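# Close and latch thermal cycler lid, then press START

## Task

Bring the thermal cycler's lid down under control by hand (never let it drop or slam), latch it, then press START so the cycler shows Running. Latched means the lid is fully closed and its handle sits all the way down on its stop. The loose cycler must finish less than a finger's width from its starting spot, upright and barely rotated, and the plate must stay flat in its block. Nothing may count as done if only the robot's grip or push keeps it so. At the end, open the hand and move the gripper away.

## Robot and tools

ROBOT. One 7-joint xArm7 arm with a two-finger parallel gripper. The fingers point along the gripper's +z axis and close along its y axis. end_effector_position is the pinch point between the closed pads, about 2 cm short of the fingertips; closing pushes the tips roughly 10 mm further along +z. The pads open to 84 mm, so a plate, block or reservoir can only be taken across its width, on the body above any flange. Do not force a pad down over a base flange: it can jam there even after opening. Joint ranges (rad): waist and both rolls and wrist roll -6.283 to 6.283, shoulder -2.059 to 2.094, elbow -0.192 to 3.927, wrist pitch -1.693 to 3.142. Load limits (N m): waist and shoulder 46.5, upper arm roll, elbow and forearm roll 27.9, wrist pitch and wrist roll 18.6; a carried object adds to them.

FRAMES. Results report the gripper in the scene frame: origin on the table top under the arm base, +z up, +y to the left when facing along +x. Motion commands, however, are given in the gripper's own axes. The printed position may be slightly off, more so at long reach.

THE ROW. Every motion uses one row of 7 numbers, each in [-1, 1]: dx, dy, dz, rx, ry, rz, opening. The first six are an offset (not a pose) in the gripper frame, scaled so 1.0 equals 0.6 m of travel or 180 degrees; rx, ry, rz form a single rotation vector. The offset is counted from the gripper's measured pose in the most recent result that reported it; before any result in the scene has done so, and for the second and later calls within one reply, it is counted from where the gripper is when the action begins. All rows of one action share that same reference; they do not chain. opening is absolute: +1 fully open (0.084 m), -1 closed. An all-zero offset is not a pause: it pulls the hand back to the reference pose.

execute_actions(actions, pictures). actions is a list with at most one item. Empty list: just report the state. {"rows": [...], "steps": n}: 1 to 15 rows, n at most 15 (default 15), each row held for one 1/30 s step, the last row repeated if rows run out. {"steps": n} alone: wait until n steps (up to 300) have passed since the previous result, reply time included. pictures (boolean) toggles camera images. A rejected call moves nothing.

move(target, speed). target is one row as above, same offset rules. The gripper follows a straight path toward it lasting 0.5 to 10 s (cut off at 10 s), turning the short way. speed is the path's top speed in m/s, 0.002 to 0.5, default 0.25; rotation is capped at twice that in rad/s. The opening is applied when the move starts. The path ignores obstacles, the hand may lag, wander or overshoot speed, especially with the arm near straight. The result adds a move: line with the outcome (done, off_target, moving, held, fault) and the limits applied (paced = commanded pose clipped; held = some steps blocked, after which the arm may jump faster), plus distance to target.

wait(seconds): 0 to 10 s, nothing new sent. zoom_image(camera, region): camera is cam_head_left, cam_head_right or cam_wrist (each 672x504); region [x0, y0, x1, y1] in pixels from the top-left, at most 504x504. read_manual(section): only "licences"; no motion. finished_scene(scene): the number of the scene being ended; irreversible, and it reports whether the task succeeded. Answering without a tool call ends everything.

MOTION LIMITS. Each step the commanded pose is clipped to within 70 mm and 16 degrees of the measured pose; inverse kinematics then favours position over orientation. After an action the arm only continues to the last clipped pose, so check the result and send the remainder. Joints move at most 3.14 rad/s. Pressing on something firm builds force (up to a cap) while the hand falls short of its target; the push stops only when you command the hand away. Faster contact and targets set deeper past the contact surface hit harder.

RESULT LINES. State: end_effector_position (m), end_effector_quat_wxyz, linear and angular velocities. grip_measured: actual finger opening on the command scale; to hold something, command below it (lower squeezes harder, up to about 24 N per pad). Hand target: the pose the controller is now driving toward. pose unreachable: the clearance check (which treats the base mount as arm) altered or blocked a command; HELD marks affected steps. A torque fault stops the arm, backs the joint off, freezes it 10 s and drops the rest of the call. MOTOR HOT warns at 65 °C; at 80 °C an OVER-TEMPERATURE FAULT brakes the arm until cool. Holding loads heats motors, even while you think, because the simulation keeps running during replies.

TASK TIPS. If the lid is down but not latched, swing its handle fully up (the lid may rise with it) and then down onto its stop while keeping hold. START has no effect until latched. Work slowly near the cycler so it does not slide or tip, keep the plate level, and never knock anything off the table, which ends the scene. Finish open-handed and clear of the device.

Each tool is called after "Call:" as name(argument=value, ...) on one line, values as JSON.

## Session

Call:
execute_actions(actions=[])

Scene clock: 0.00 s of 7800.00 s.
end_effector_position=(+0.7283, +0.3152, +0.3427) grip_measured=+1.00 end_effector_quat_wxyz=(-0.258, +0.947, -0.016, +0.189) end_effector_velocity=(+0.000, +0.000, +0.001) end_effector_angular_velocity=(+0.000, -0.002, +0.000)
Joint positions: [ 0.485  0.76  -0.001  2.148  0.43   0.854  0.171  0.084]
Joint velocities: [ 0.001 -0.    -0.001  0.002  0.     0.    -0.    -0.   ]
Motor temperatures (°C, as the motors report them): [37 38 38 34 40 45 40]
Hand target: +0.728, +0.315, +0.343; -0.258, +0.947, -0.016, +0.189

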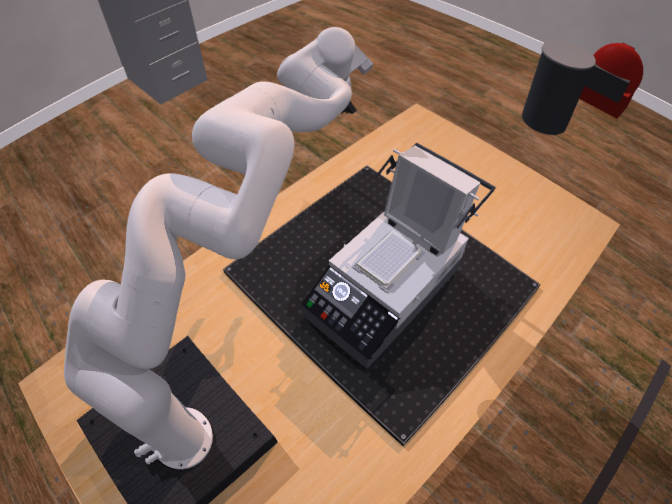

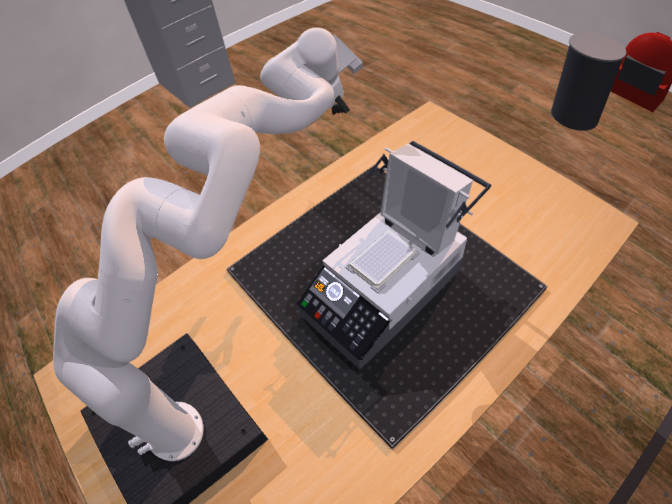

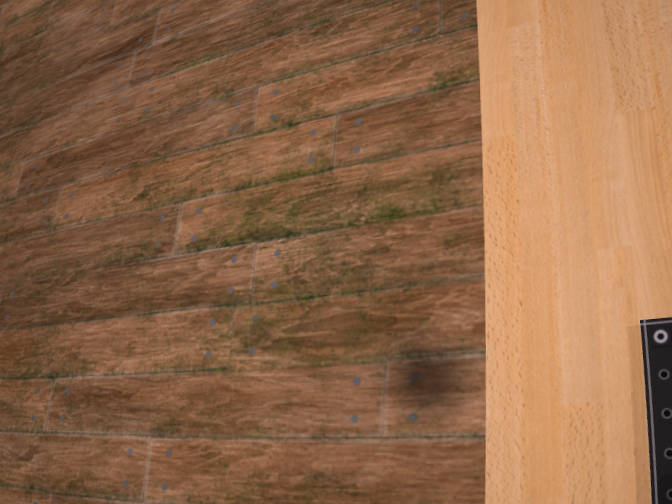

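Call:
zoom_image(camera="cam_head_left", region=[290, 120, 530, 380])

Call:
move(target=[-0.175,0.186,-0.627,-0.1676,-0.1228,-0.0104,1])

Region (290, 120, 530, 380) of cam_head_left's 672x504 image, scaled by 1.938, with more detail than that image has; it fills the left 465 columns of this view, and the rest is white.

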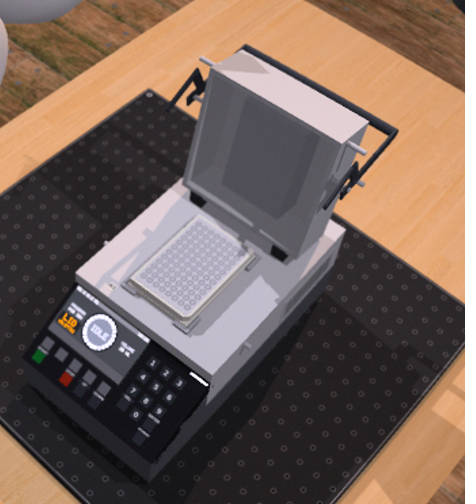

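Scene clock: 4.93 s of 7800.00 s.
end_effector_position=(+0.5011, +0.0522, +0.5510) grip_measured=+1.00 end_effector_quat_wxyz=(+0.001, +1.000, +0.002, -0.001) end_effector_velocity=(-0.001, -0.001, +0.002) end_effector_angular_velocity=(-0.001, +0.000, -0.001)
Joint positions: [ 0.381  0.29  -0.163  2.294  0.032  1.986  0.092  0.084]
Joint velocities: [-0.002  0.003 -0.001  0.01   0.     0.008 -0.002 -0.   ]
Motor temperatures (°C, as the motors report them): [37 38 38 34 40 45 40]
Hand target: +0.501, +0.052, +0.551; +0.001, +1.000, +0.002, -0.001
Off the commanded pose: 0.002 m, 0 deg.
move: done

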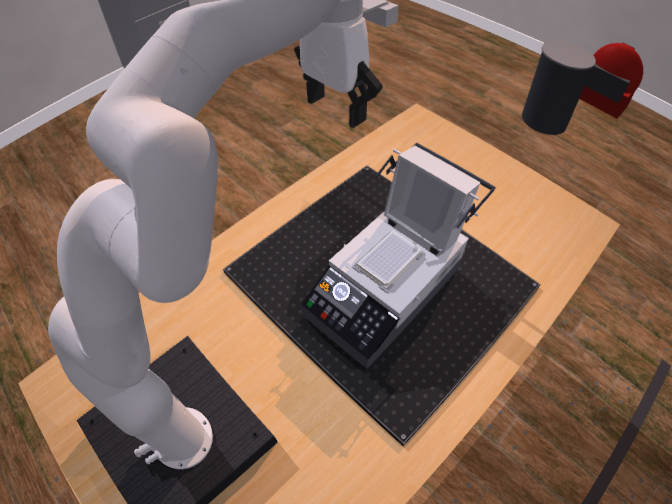

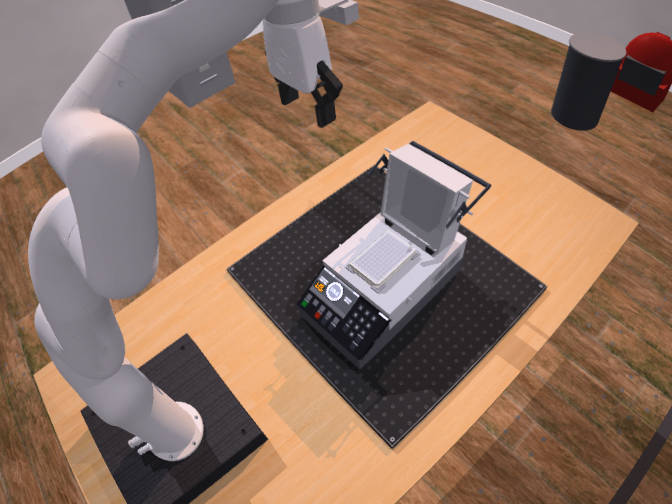

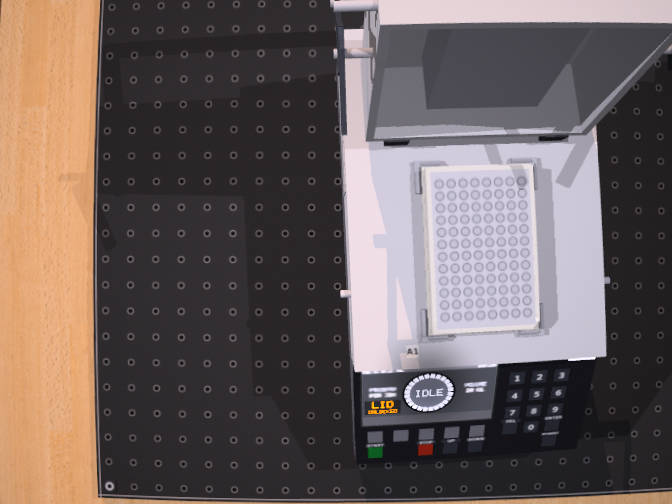

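Call:
move(target=[0.22,0.18,0.03,0,0,0,1])

Call:
move(target=[0,0.1,0,0,0,0,1])

Scene clock: 9.03 s of 7800.00 s.
end_effector_position=(+0.6320, -0.0560, +0.5325) grip_measured=+1.00 end_effector_quat_wxyz=(+0.012, +0.992, +0.002, +0.128) end_effector_velocity=(+0.001, -0.002, -0.002) end_effector_angular_velocity=(-0.002, +0.001, -0.002)
Joint positions: [ 0.125  0.638 -0.189  2.709  0.121  1.793 -0.116  0.084]
Joint velocities: [-0.007  0.003  0.015 -0.001 -0.013 -0.005  0.001 -0.   ]
Motor temperatures (°C, as the motors report them): [37 38 38 35 40 45 40]
Hand target: +0.632, -0.056, +0.532; +0.012, +0.992, +0.002, +0.128
Off the commanded pose: 0.002 m, 15 deg.
elbow stopped short: the move would have taken joint 4 (elbow) straighter than the controller allows; a more bent joint 4 avoids this.
move: off_target

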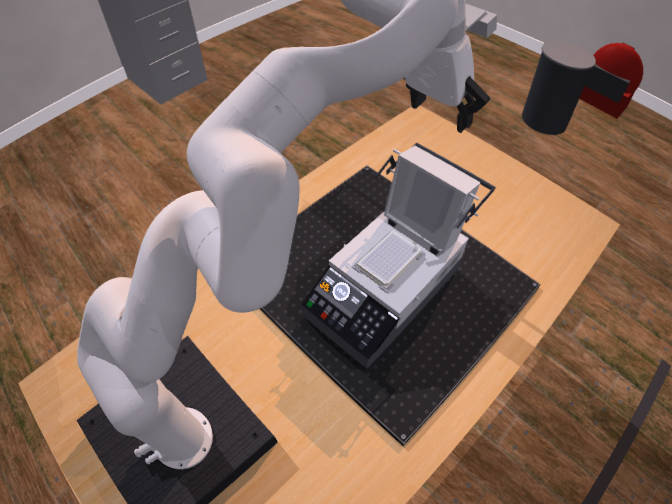

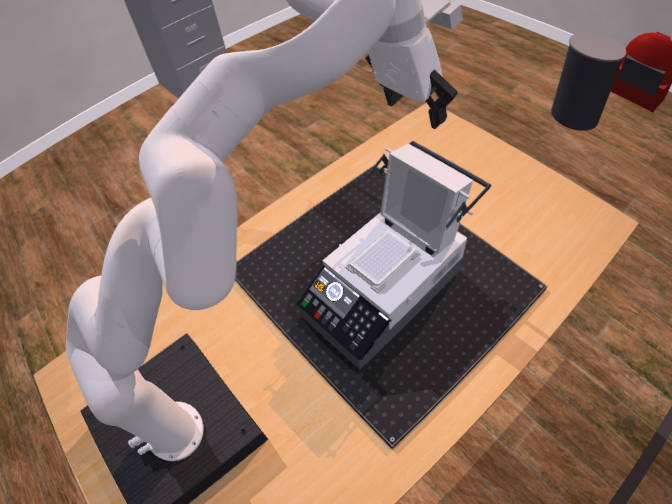

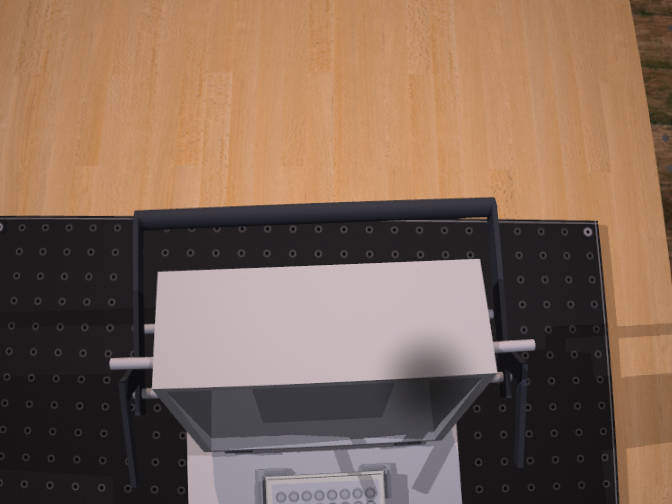

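Scene clock: 9.83 s of 7800.00 s.
end_effector_position=(+0.6314, -0.1151, +0.5337) grip_measured=+1.00 end_effector_quat_wxyz=(+0.014, +0.990, +0.002, +0.140) end_effector_velocity=(+0.000, -0.004, +0.000) end_effector_angular_velocity=(-0.001, -0.003, -0.001)
Joint positions: [ 0.015  0.64  -0.178  2.709  0.145  1.766 -0.211  0.084]
Joint velocities: [-0.011 -0.001  0.014 -0.001 -0.009 -0.004 -0.003  0.   ]
Motor temperatures (°C, as the motors report them): [37 38 38 35 40 45 40]
Hand target: +0.631, -0.116, +0.534; +0.014, +0.990, +0.002, +0.140
Off the commanded pose: 0.001 m, 1 deg.
elbow stopped short: the move would have taken joint 4 (elbow) straighter than the controller allows; a more bent joint 4 avoids this.
move: done

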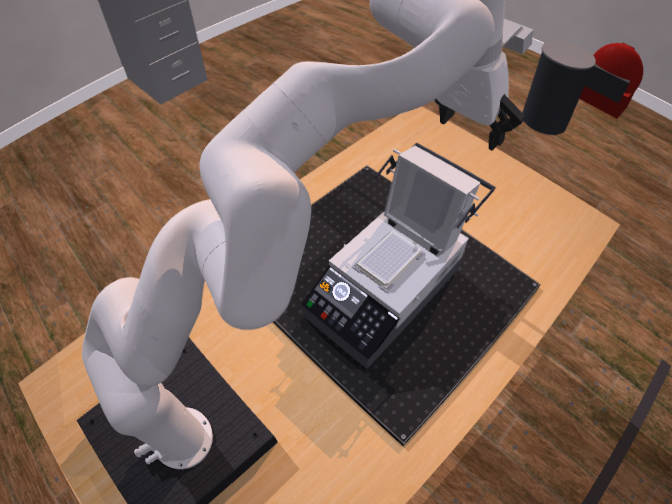

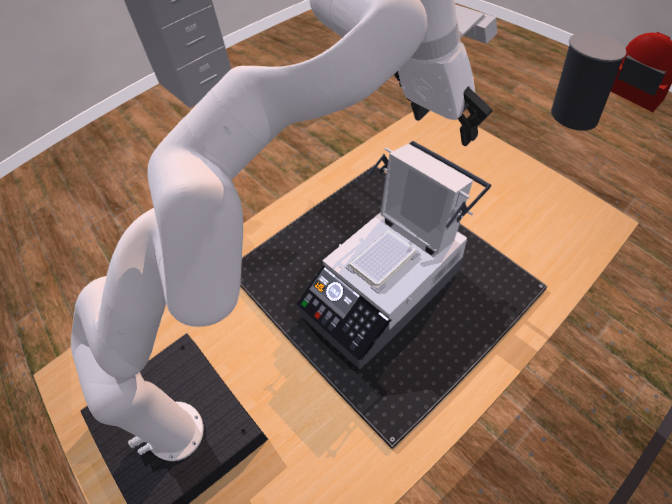

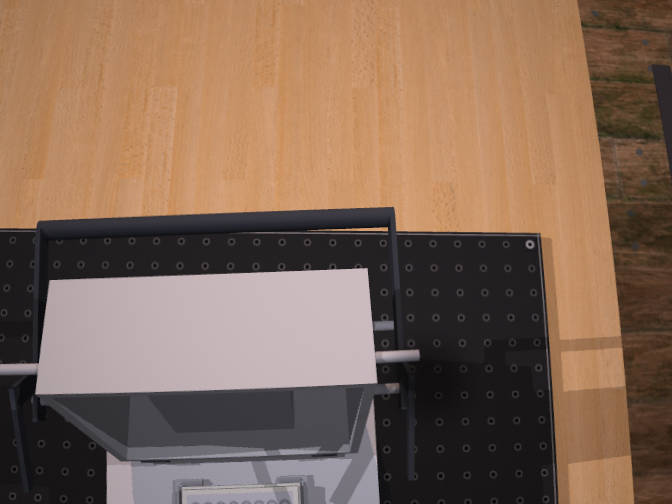

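Call:
move(target=[0.055,-0.166,0.313,0.009,-0.033,-0.013,1])

Scene clock: 24.20 s of 7800.00 s.
end_effector_position=(+0.7146, -0.0214, +0.3601) grip_measured=+1.00 end_effector_quat_wxyz=(+0.002, +0.996, +0.023, +0.089) end_effector_velocity=(+0.000, +0.004, -0.009) end_effector_angular_velocity=(+0.002, +0.021, +0.004)
Joint positions: [ 0.178  0.832 -0.16   2.521  0.116  1.492 -0.105  0.084]
Joint velocities: [-0.004  0.046  0.005  0.063  0.002  0.037  0.003 -0.   ]
Motor temperatures (°C, as the motors report them): [37 39 38 35 40 45 40]
Hand target: +0.715, -0.021, +0.359; +0.002, +0.996, +0.023, +0.088
Off the commanded pose: 0.001 m, 0 deg.
After step 90, 10.00 s passed at rest.
move: done

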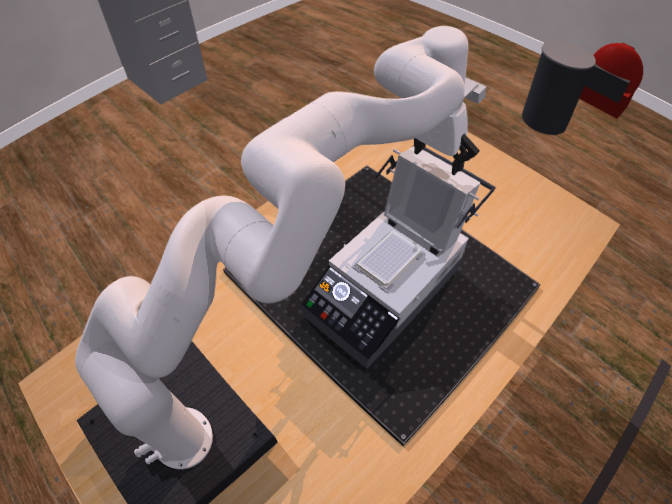

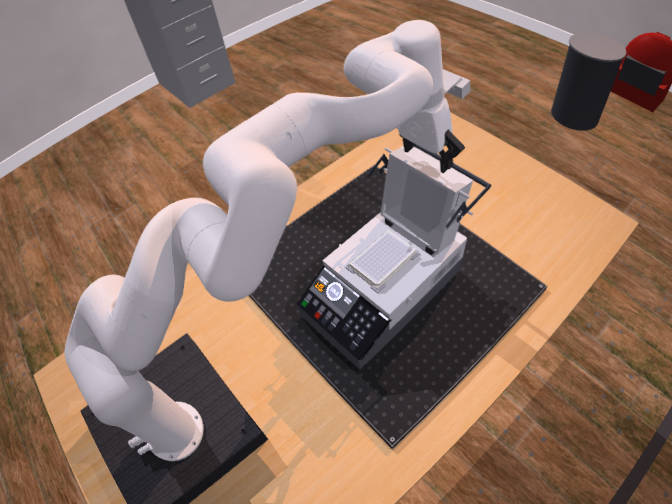

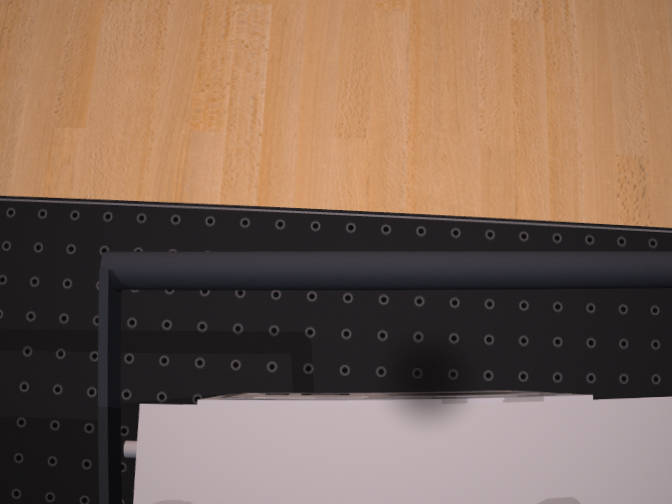

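Call:
move(target=[0.078,0,0.075,-0.0654,0.0654,-0.497,-0.15], speed=0.4)

Scene clock: 30.80 s of 7800.00 s.
end_effector_position=(+0.7703, -0.0189, +0.3421) grip_measured=-0.16 end_effector_quat_wxyz=(+0.163, +0.672, +0.704, +0.163) end_effector_velocity=(+0.001, -0.001, +0.001) end_effector_angular_velocity=(-0.003, -0.008, +0.007)
Joint positions: [ 0.086  0.692  0.06   2.109 -0.04   0.928 -1.624  0.037]
Joint velocities: [-0.003 -0.005  0.001 -0.008  0.001 -0.011 -0.011  0.   ]
Motor temperatures (°C, as the motors report them): [37 39 38 36 40 45 40]
Hand target: +0.768, -0.020, +0.324; +0.154, +0.674, +0.706, +0.154
Off the commanded pose: 0.018 m, 1 deg.
After step 90, 1.07 s passed at rest.
move: off_target

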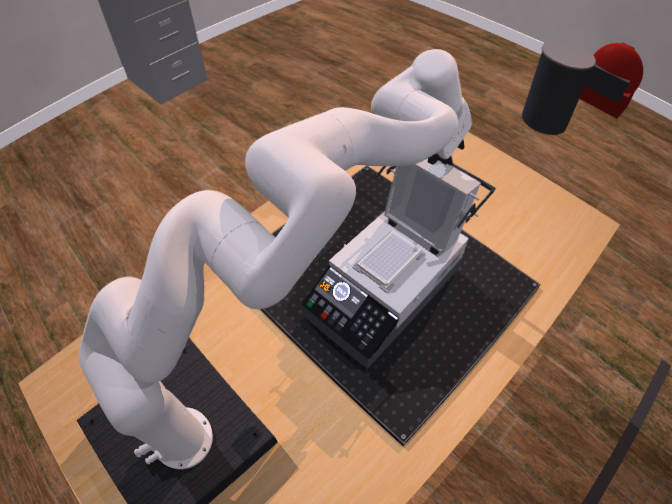

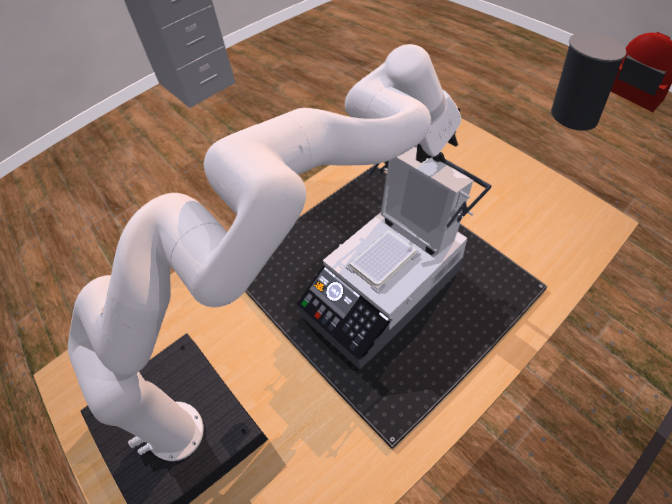

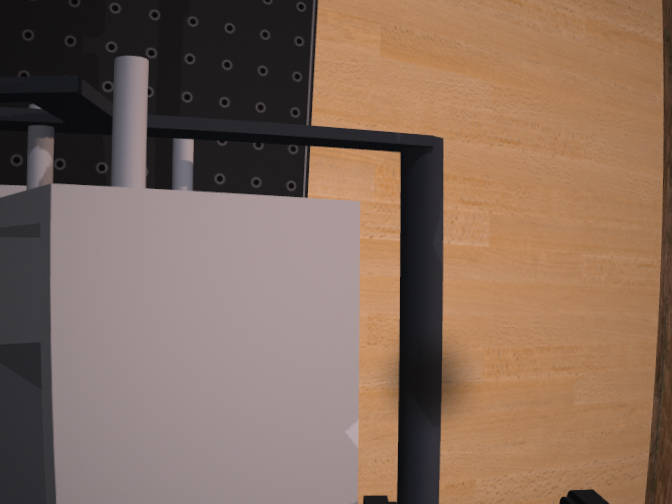

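Call:
execute_actions(actions=[{"rows":[[0,0,-0.04,0,0,0,1]],"steps":12}], pictures=false)

Call:
move(target=[-0.01,-0.058,-0.02,0.09,0,0,1])

Scene clock: 36.03 s of 7800.00 s.
end_effector_position=(+0.7594, -0.0203, +0.3605) grip_measured=+1.00 end_effector_quat_wxyz=(+0.162, +0.673, +0.704, +0.161) end_effector_velocity=(-0.004, +0.001, +0.003) end_effector_angular_velocity=(-0.001, +0.005, +0.003)
Joint positions: [ 0.083  0.643  0.06   2.083 -0.037  0.956 -1.625  0.084]
Joint velocities: [ 0.001 -0.017  0.001 -0.018  0.     0.004 -0.     0.   ]
Motor temperatures (°C, as the motors report them): [37 39 38 35 40 45 40]
Hand target: +0.760, -0.019, +0.364; +0.163, +0.672, +0.704, +0.163
Off the commanded pose: 0.003 m, 0 deg.
Steps of this call (steps 1 to 90: nothing new was sent; then 1.83 s passed at rest; steps 91 to 102: all 12 steps of this action). Readings (end_effector_position):
91: (+0.7722, -0.0207, +0.3424)
92: (+0.7721, -0.0204, +0.3444)
94: (+0.7670, -0.0202, +0.3511)
98: (+0.7608, -0.0204, +0.3584)
102: the state above

Scene clock: 37.37 s of 7800.00 s.
end_effector_position=(+0.7220, -0.0272, +0.3541) grip_measured=+1.00 end_effector_quat_wxyz=(+0.067, +0.688, +0.720, +0.063) end_effector_velocity=(+0.001, -0.001, +0.001) end_effector_angular_velocity=(+0.000, +0.018, -0.001)
Joint positions: [ 0.1    0.906  0.047  2.639 -0.049  1.525 -1.637  0.084]
Joint velocities: [ 0.01   0.187 -0.007  0.349  0.     0.179 -0.008 -0.   ]
Motor temperatures (°C, as the motors report them): [37 39 38 35 40 45 40]
Hand target: +0.722, -0.027, +0.356; +0.067, +0.688, +0.720, +0.064
Off the commanded pose: 0.003 m, 0 deg.
move: done

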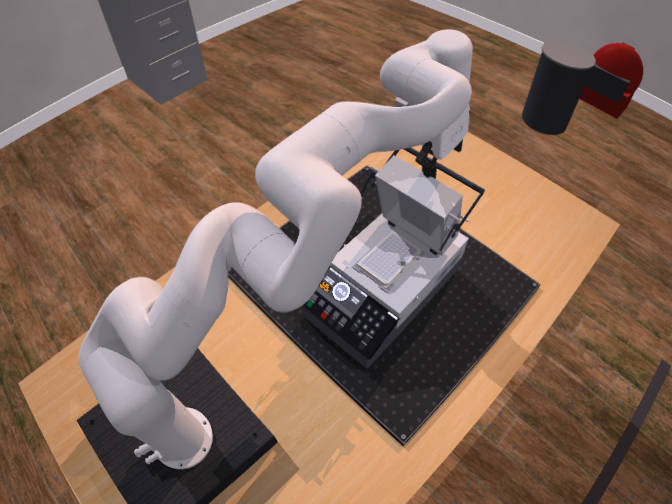

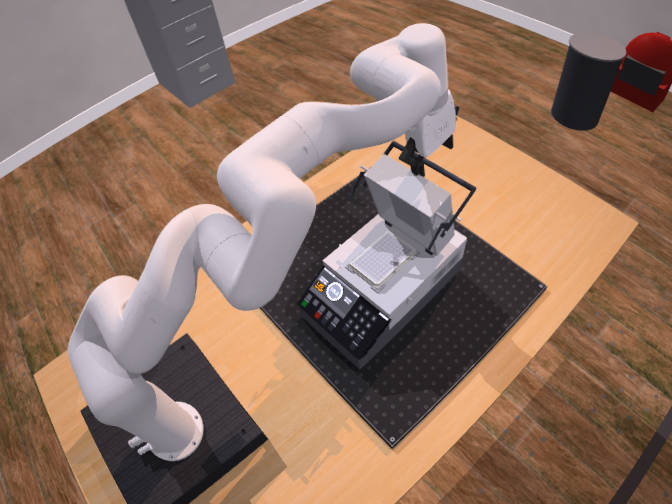

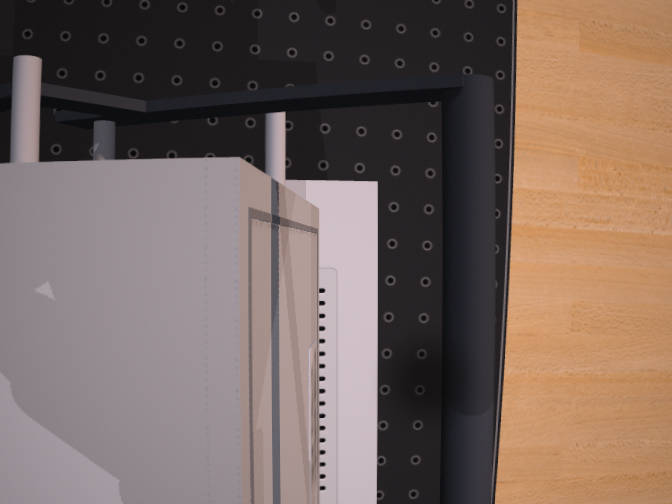

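Call:
execute_actions(actions=[])

Scene clock: 37.90 s of 7800.00 s.
end_effector_position=(+0.7223, -0.0268, +0.3561) grip_measured=+1.00 end_effector_quat_wxyz=(+0.067, +0.688, +0.720, +0.063) end_effector_velocity=(-0.000, +0.001, +0.000) end_effector_angular_velocity=(+0.001, -0.001, +0.001)
Joint positions: [ 0.102  0.923  0.046  2.676 -0.049  1.543 -1.637  0.084]
Joint velocities: [0.001 0.001 0.    0.003 0.001 0.001 0.    0.   ]
Motor temperatures (°C, as the motors report them): [37 39 38 35 40 45 40]
Hand target: +0.722, -0.027, +0.356; +0.067, +0.688, +0.720, +0.064
Off the commanded pose: 0.001 m, 0 deg.
Steps of this call (steps 1 to 16: nothing new was sent). Readings (end_effector_position):
1: (+0.7220, -0.0272, +0.3542)
2: (+0.7220, -0.0272, +0.3542)
4: (+0.7221, -0.0272, +0.3544)
8: (+0.7222, -0.0271, +0.3555)
16: the state above

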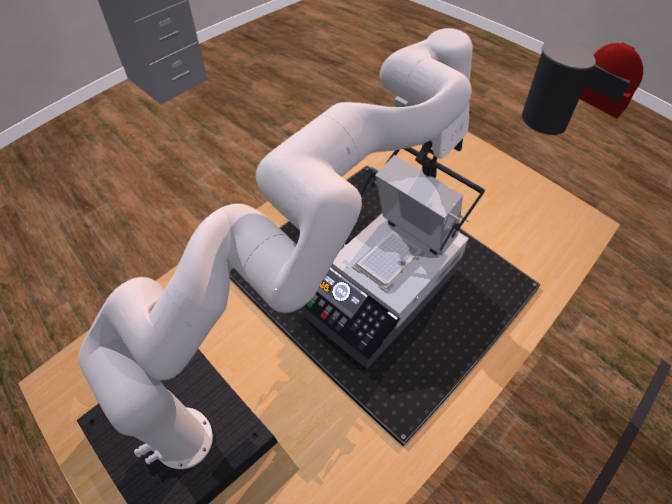

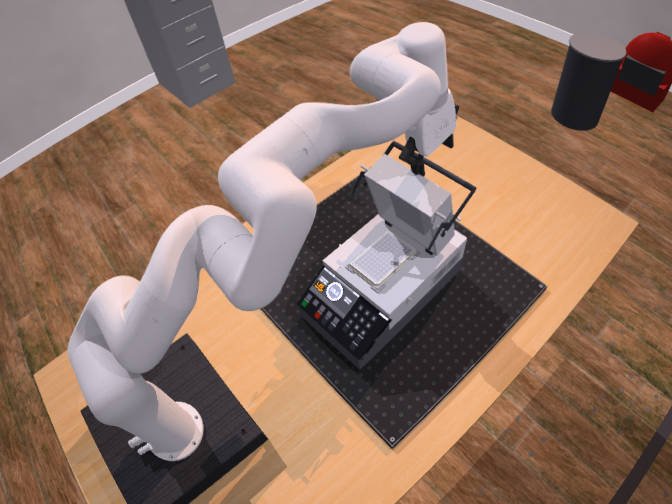

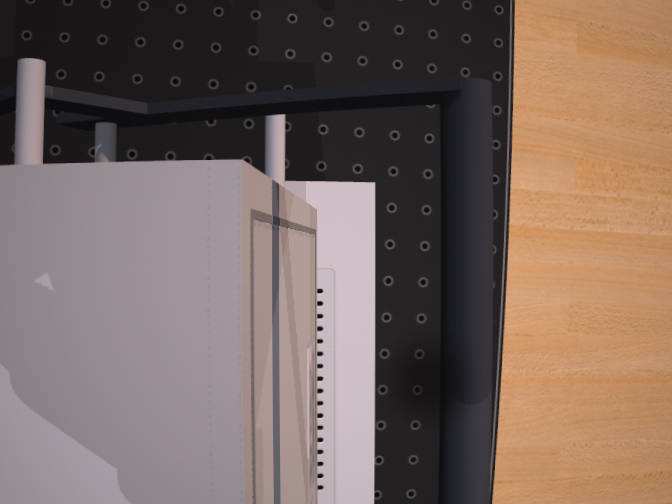

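Call:
move(target=[0,0,0.005,0,0,0,0])

Call:
move(target=[0,0,0.065,0,0,0,0], speed=0.1)

Call:
zoom_image(camera="cam_head_left", region=[340, 90, 520, 270])

Scene clock: 39.77 s of 7800.00 s.
end_effector_position=(+0.7234, -0.0264, +0.3560) grip_measured=-0.01 end_effector_quat_wxyz=(+0.069, +0.688, +0.720, +0.065) end_effector_velocity=(-0.001, -0.001, -0.002) end_effector_angular_velocity=(-0.001, +0.002, -0.001)
Joint positions: [ 0.101  0.909  0.047  2.648 -0.049  1.524 -1.637  0.043]
Joint velocities: [-0.003 -0.023  0.    -0.046 -0.001 -0.021  0.001 -0.   ]
Motor temperatures (°C, as the motors report them): [37 39 38 35 40 45 40]
Hand target: +0.723, -0.027, +0.353; +0.067, +0.688, +0.720, +0.063
Off the commanded pose: 0.003 m, 0 deg.
move: done

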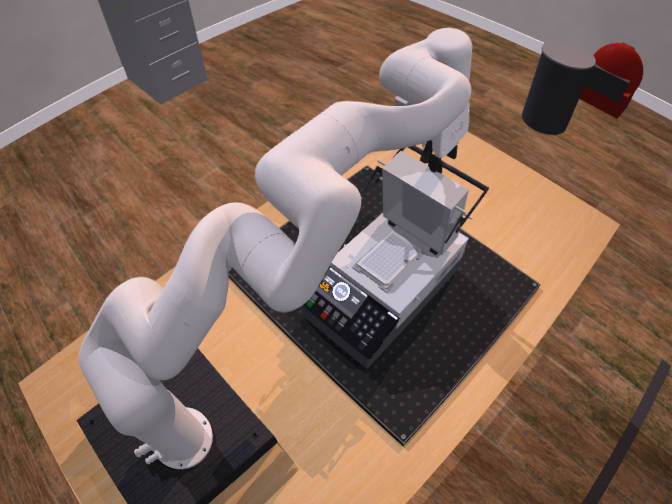

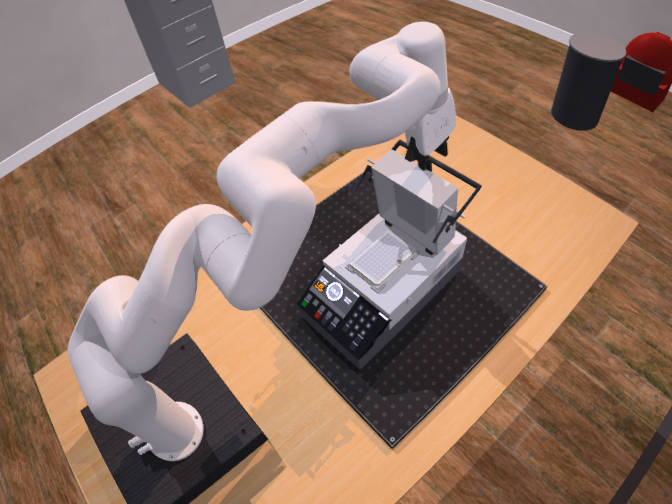

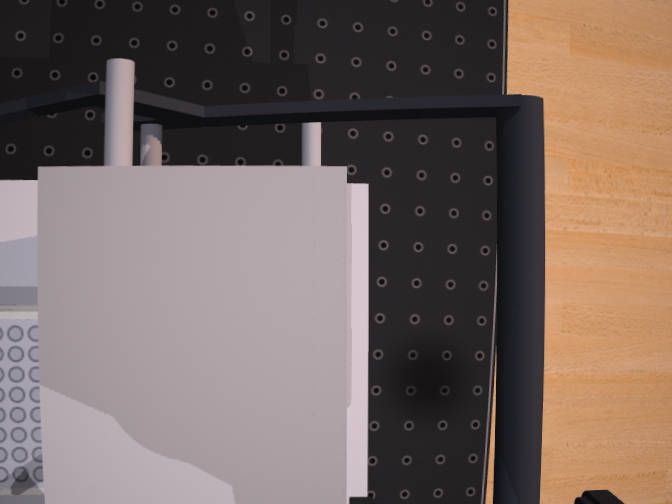

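Scene clock: 40.60 s of 7800.00 s.
end_effector_position=(+0.7381, -0.0265, +0.3508) grip_measured=-0.02 end_effector_quat_wxyz=(+0.093, +0.685, +0.717, +0.088) end_effector_velocity=(+0.002, -0.002, +0.001) end_effector_angular_velocity=(-0.003, -0.015, -0.003)
Joint positions: [ 0.094  0.826  0.051  2.459 -0.049  1.352 -1.632  0.043]
Joint velocities: [-0.002 -0.015 -0.002 -0.03  -0.    -0.03   0.     0.   ]
Motor temperatures (°C, as the motors report them): [37 39 38 35 40 45 40]
Hand target: +0.730, -0.027, +0.318; +0.069, +0.688, +0.720, +0.065
Off the commanded pose: 0.034 m, 4 deg.
move: off_target

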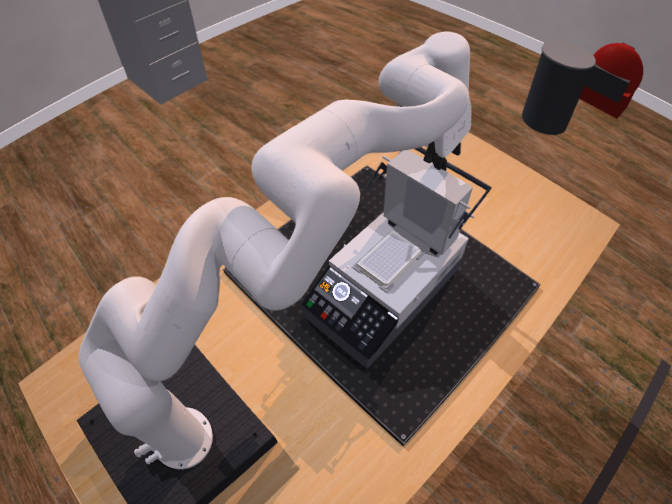

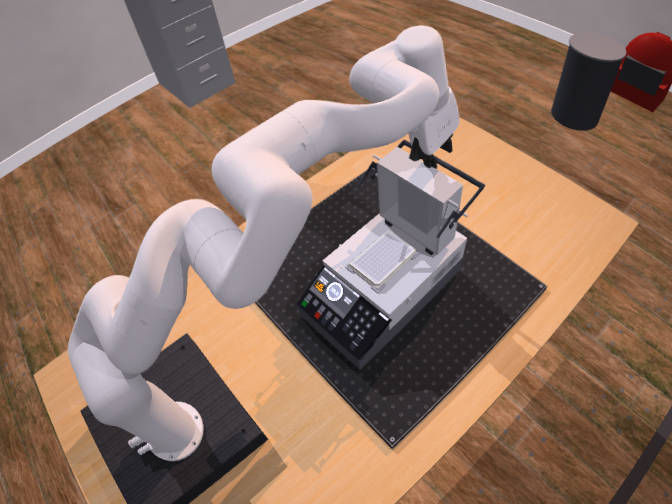

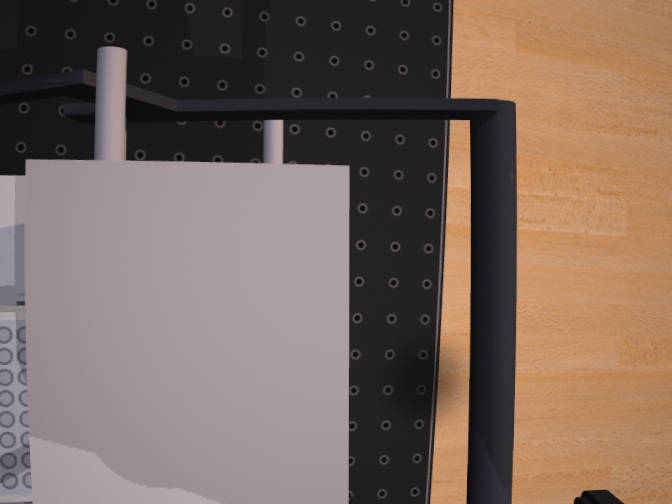

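Region (340, 90, 520, 270) of cam_head_left's 672x504 image, scaled by 2.800, with more detail than that image has.

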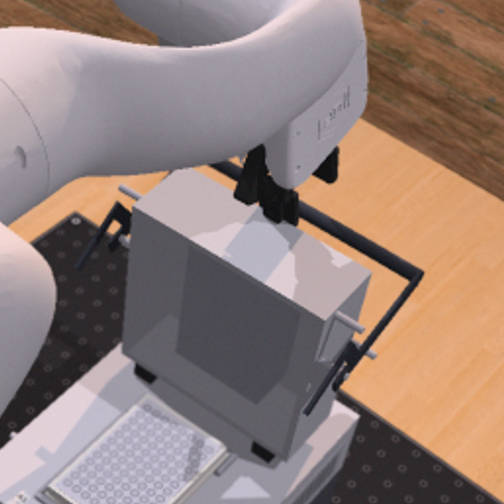

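Call:
move(target=[0,0.04,-0.035,-0.03,0,0,0], speed=0.1)

Call:
move(target=[0,0.035,0.03,-0.03,0,0,0], speed=0.1)

Scene clock: 45.30 s of 7800.00 s.
end_effector_position=(+0.7558, -0.0256, +0.3764) grip_measured=-0.01 end_effector_quat_wxyz=(+0.125, +0.680, +0.712, +0.121) end_effector_velocity=(+0.002, +0.001, +0.007) end_effector_angular_velocity=(-0.000, -0.014, +0.001)
Joint positions: [ 0.096  0.839  0.052  2.517 -0.045  1.304 -1.634  0.044]
Joint velocities: [ 0.002  0.004  0.001  0.021 -0.001  0.003 -0.    -0.   ]
Motor temperatures (°C, as the motors report them): [37 39 38 35 40 45 40]
Hand target: +0.756, -0.025, +0.377; +0.125, +0.680, +0.712, +0.121
Off the commanded pose: 0.001 m, 0 deg.
After step 90, 0.80 s passed at rest.
move: done

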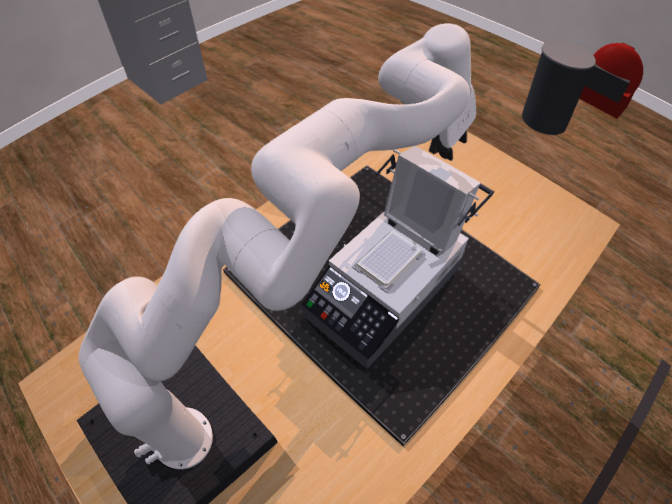

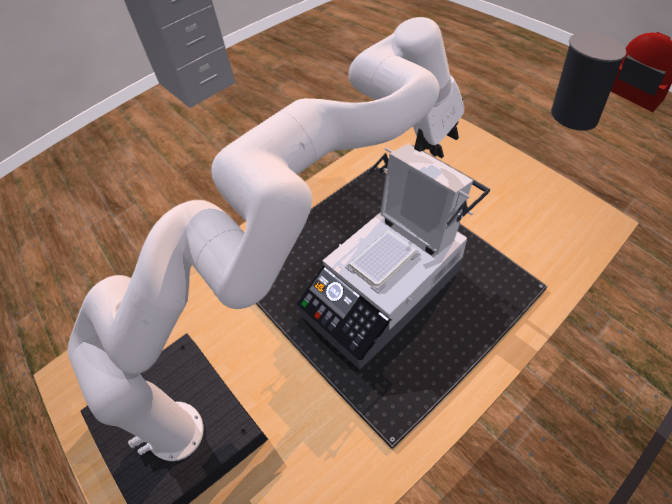

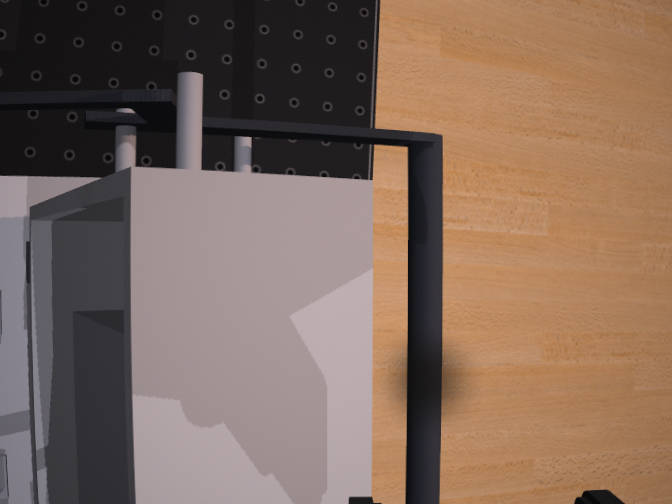

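Scene clock: 46.17 s of 7800.00 s.
end_effector_position=(+0.7815, -0.0248, +0.3671) grip_measured=-0.01 end_effector_quat_wxyz=(+0.157, +0.674, +0.705, +0.154) end_effector_velocity=(+0.001, +0.000, -0.001) end_effector_angular_velocity=(+0.001, -0.002, -0.000)
Joint positions: [ 0.092  0.837  0.056  2.439 -0.042  1.134 -1.634  0.044]
Joint velocities: [-0.    -0.002  0.    -0.009  0.001 -0.009  0.    -0.   ]
Motor temperatures (°C, as the motors report them): [37 39 38 35 40 45 40]
Hand target: +0.782, -0.025, +0.367; +0.157, +0.674, +0.705, +0.154
Off the commanded pose: 0.000 m, 0 deg.
move: done

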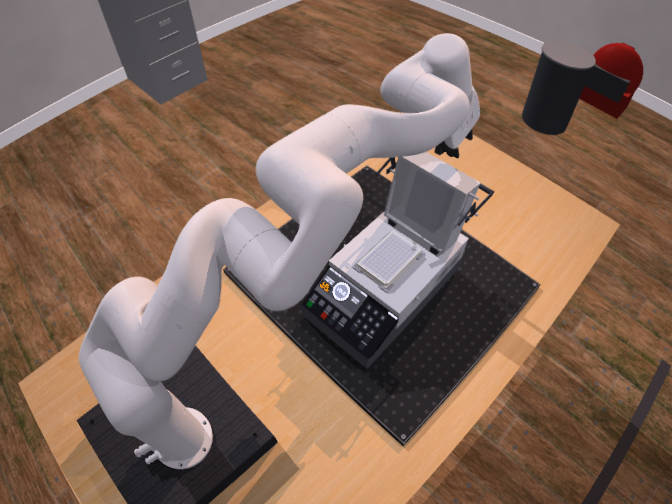

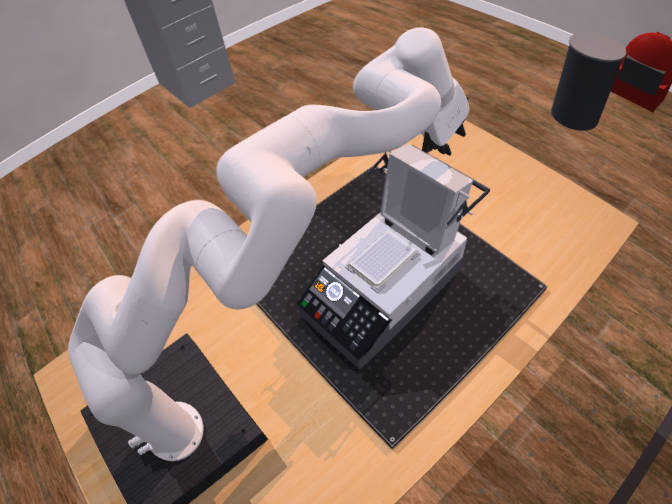

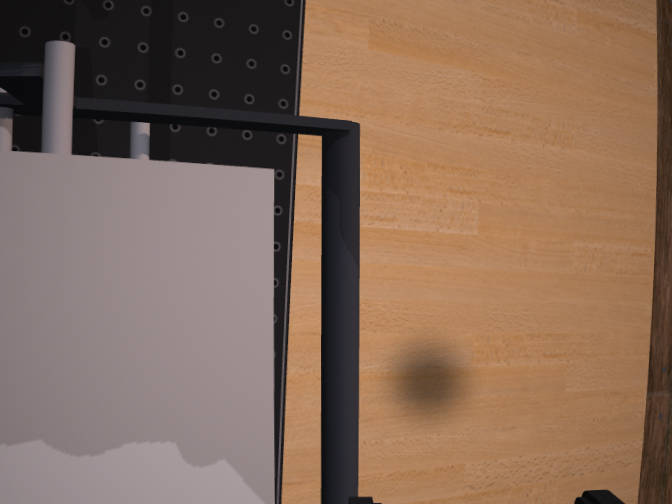

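Call:
move(target=[0,-0.018,0.05,0,0,0,0], speed=0.05)

Call:
move(target=[0,-0.02,0.01,0,0,0,1], speed=0.05)

Scene clock: 47.97 s of 7800.00 s.
end_effector_position=(+0.7847, -0.0252, +0.3362) grip_measured=-0.01 end_effector_quat_wxyz=(+0.157, +0.674, +0.705, +0.154) end_effector_velocity=(+0.001, -0.000, +0.000) end_effector_angular_velocity=(+0.000, -0.005, -0.001)
Joint positions: [ 0.087  0.814  0.056  2.309 -0.042  1.027 -1.632  0.044]
Joint velocities: [-0.001 -0.004  0.    -0.01   0.    -0.011  0.    -0.   ]
Motor temperatures (°C, as the motors report them): [37 39 38 35 40 45 40]
Hand target: +0.785, -0.025, +0.335; +0.157, +0.674, +0.705, +0.154
Off the commanded pose: 0.001 m, 0 deg.
move: done

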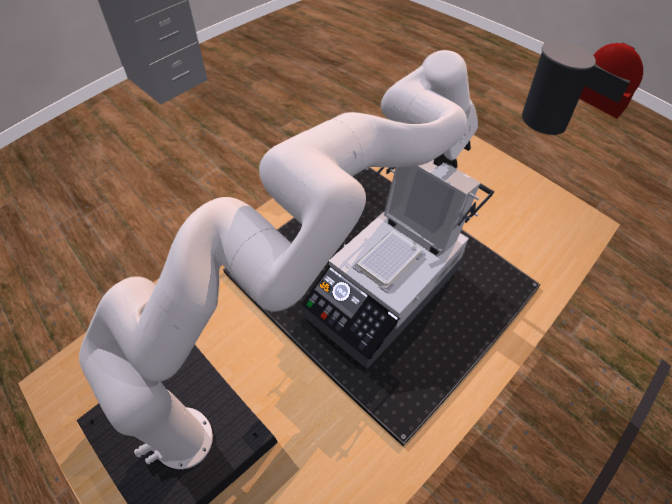

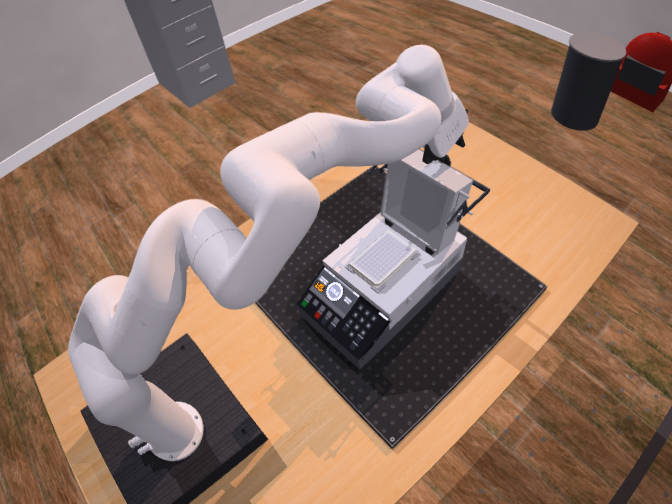

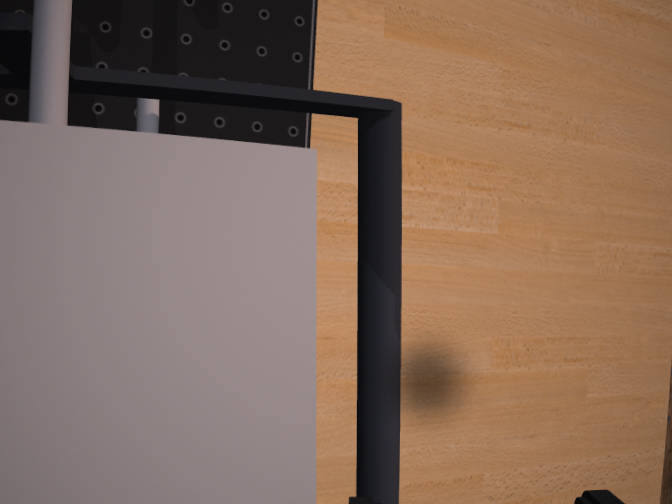

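Scene clock: 48.67 s of 7800.00 s.
end_effector_position=(+0.7778, -0.0254, +0.3313) grip_measured=+1.00 end_effector_quat_wxyz=(+0.160, +0.673, +0.704, +0.158) end_effector_velocity=(-0.001, -0.000, -0.002) end_effector_angular_velocity=(-0.001, -0.005, +0.000)
Joint positions: [ 0.081  0.749  0.058  2.179 -0.041  0.952 -1.632  0.084]
Joint velocities: [-0.002 -0.016  0.001 -0.036 -0.001 -0.025  0.    -0.   ]
Motor temperatures (°C, as the motors report them): [37 39 38 35 40 45 40]
Hand target: +0.776, -0.026, +0.326; +0.157, +0.674, +0.705, +0.154
Off the commanded pose: 0.006 m, 1 deg.
move: off_target

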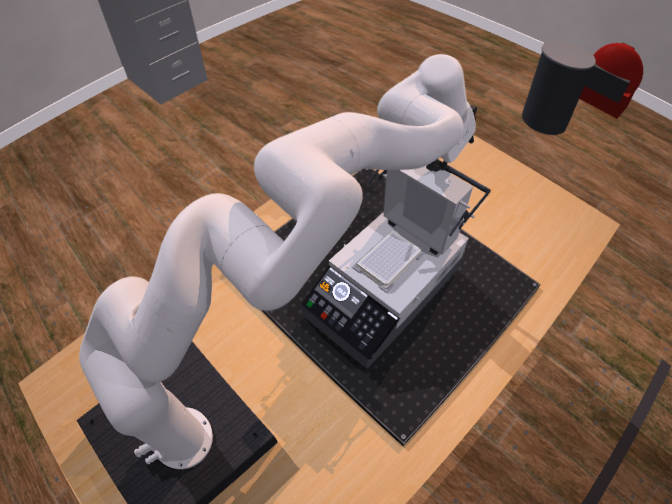

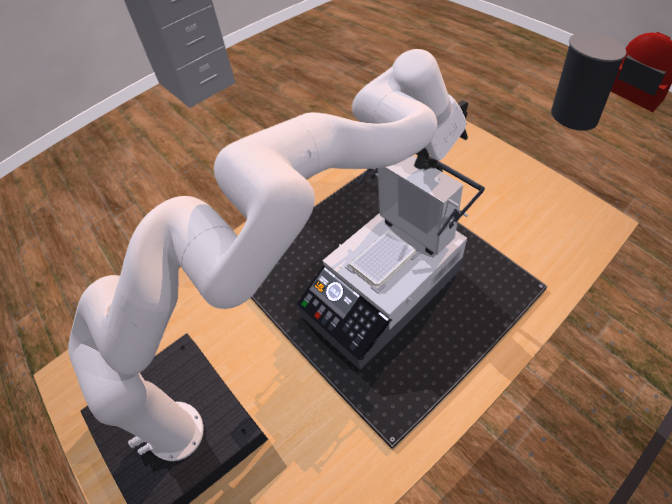

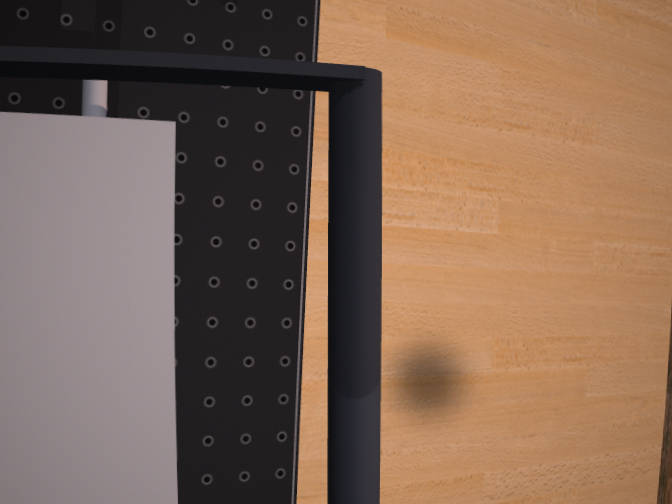

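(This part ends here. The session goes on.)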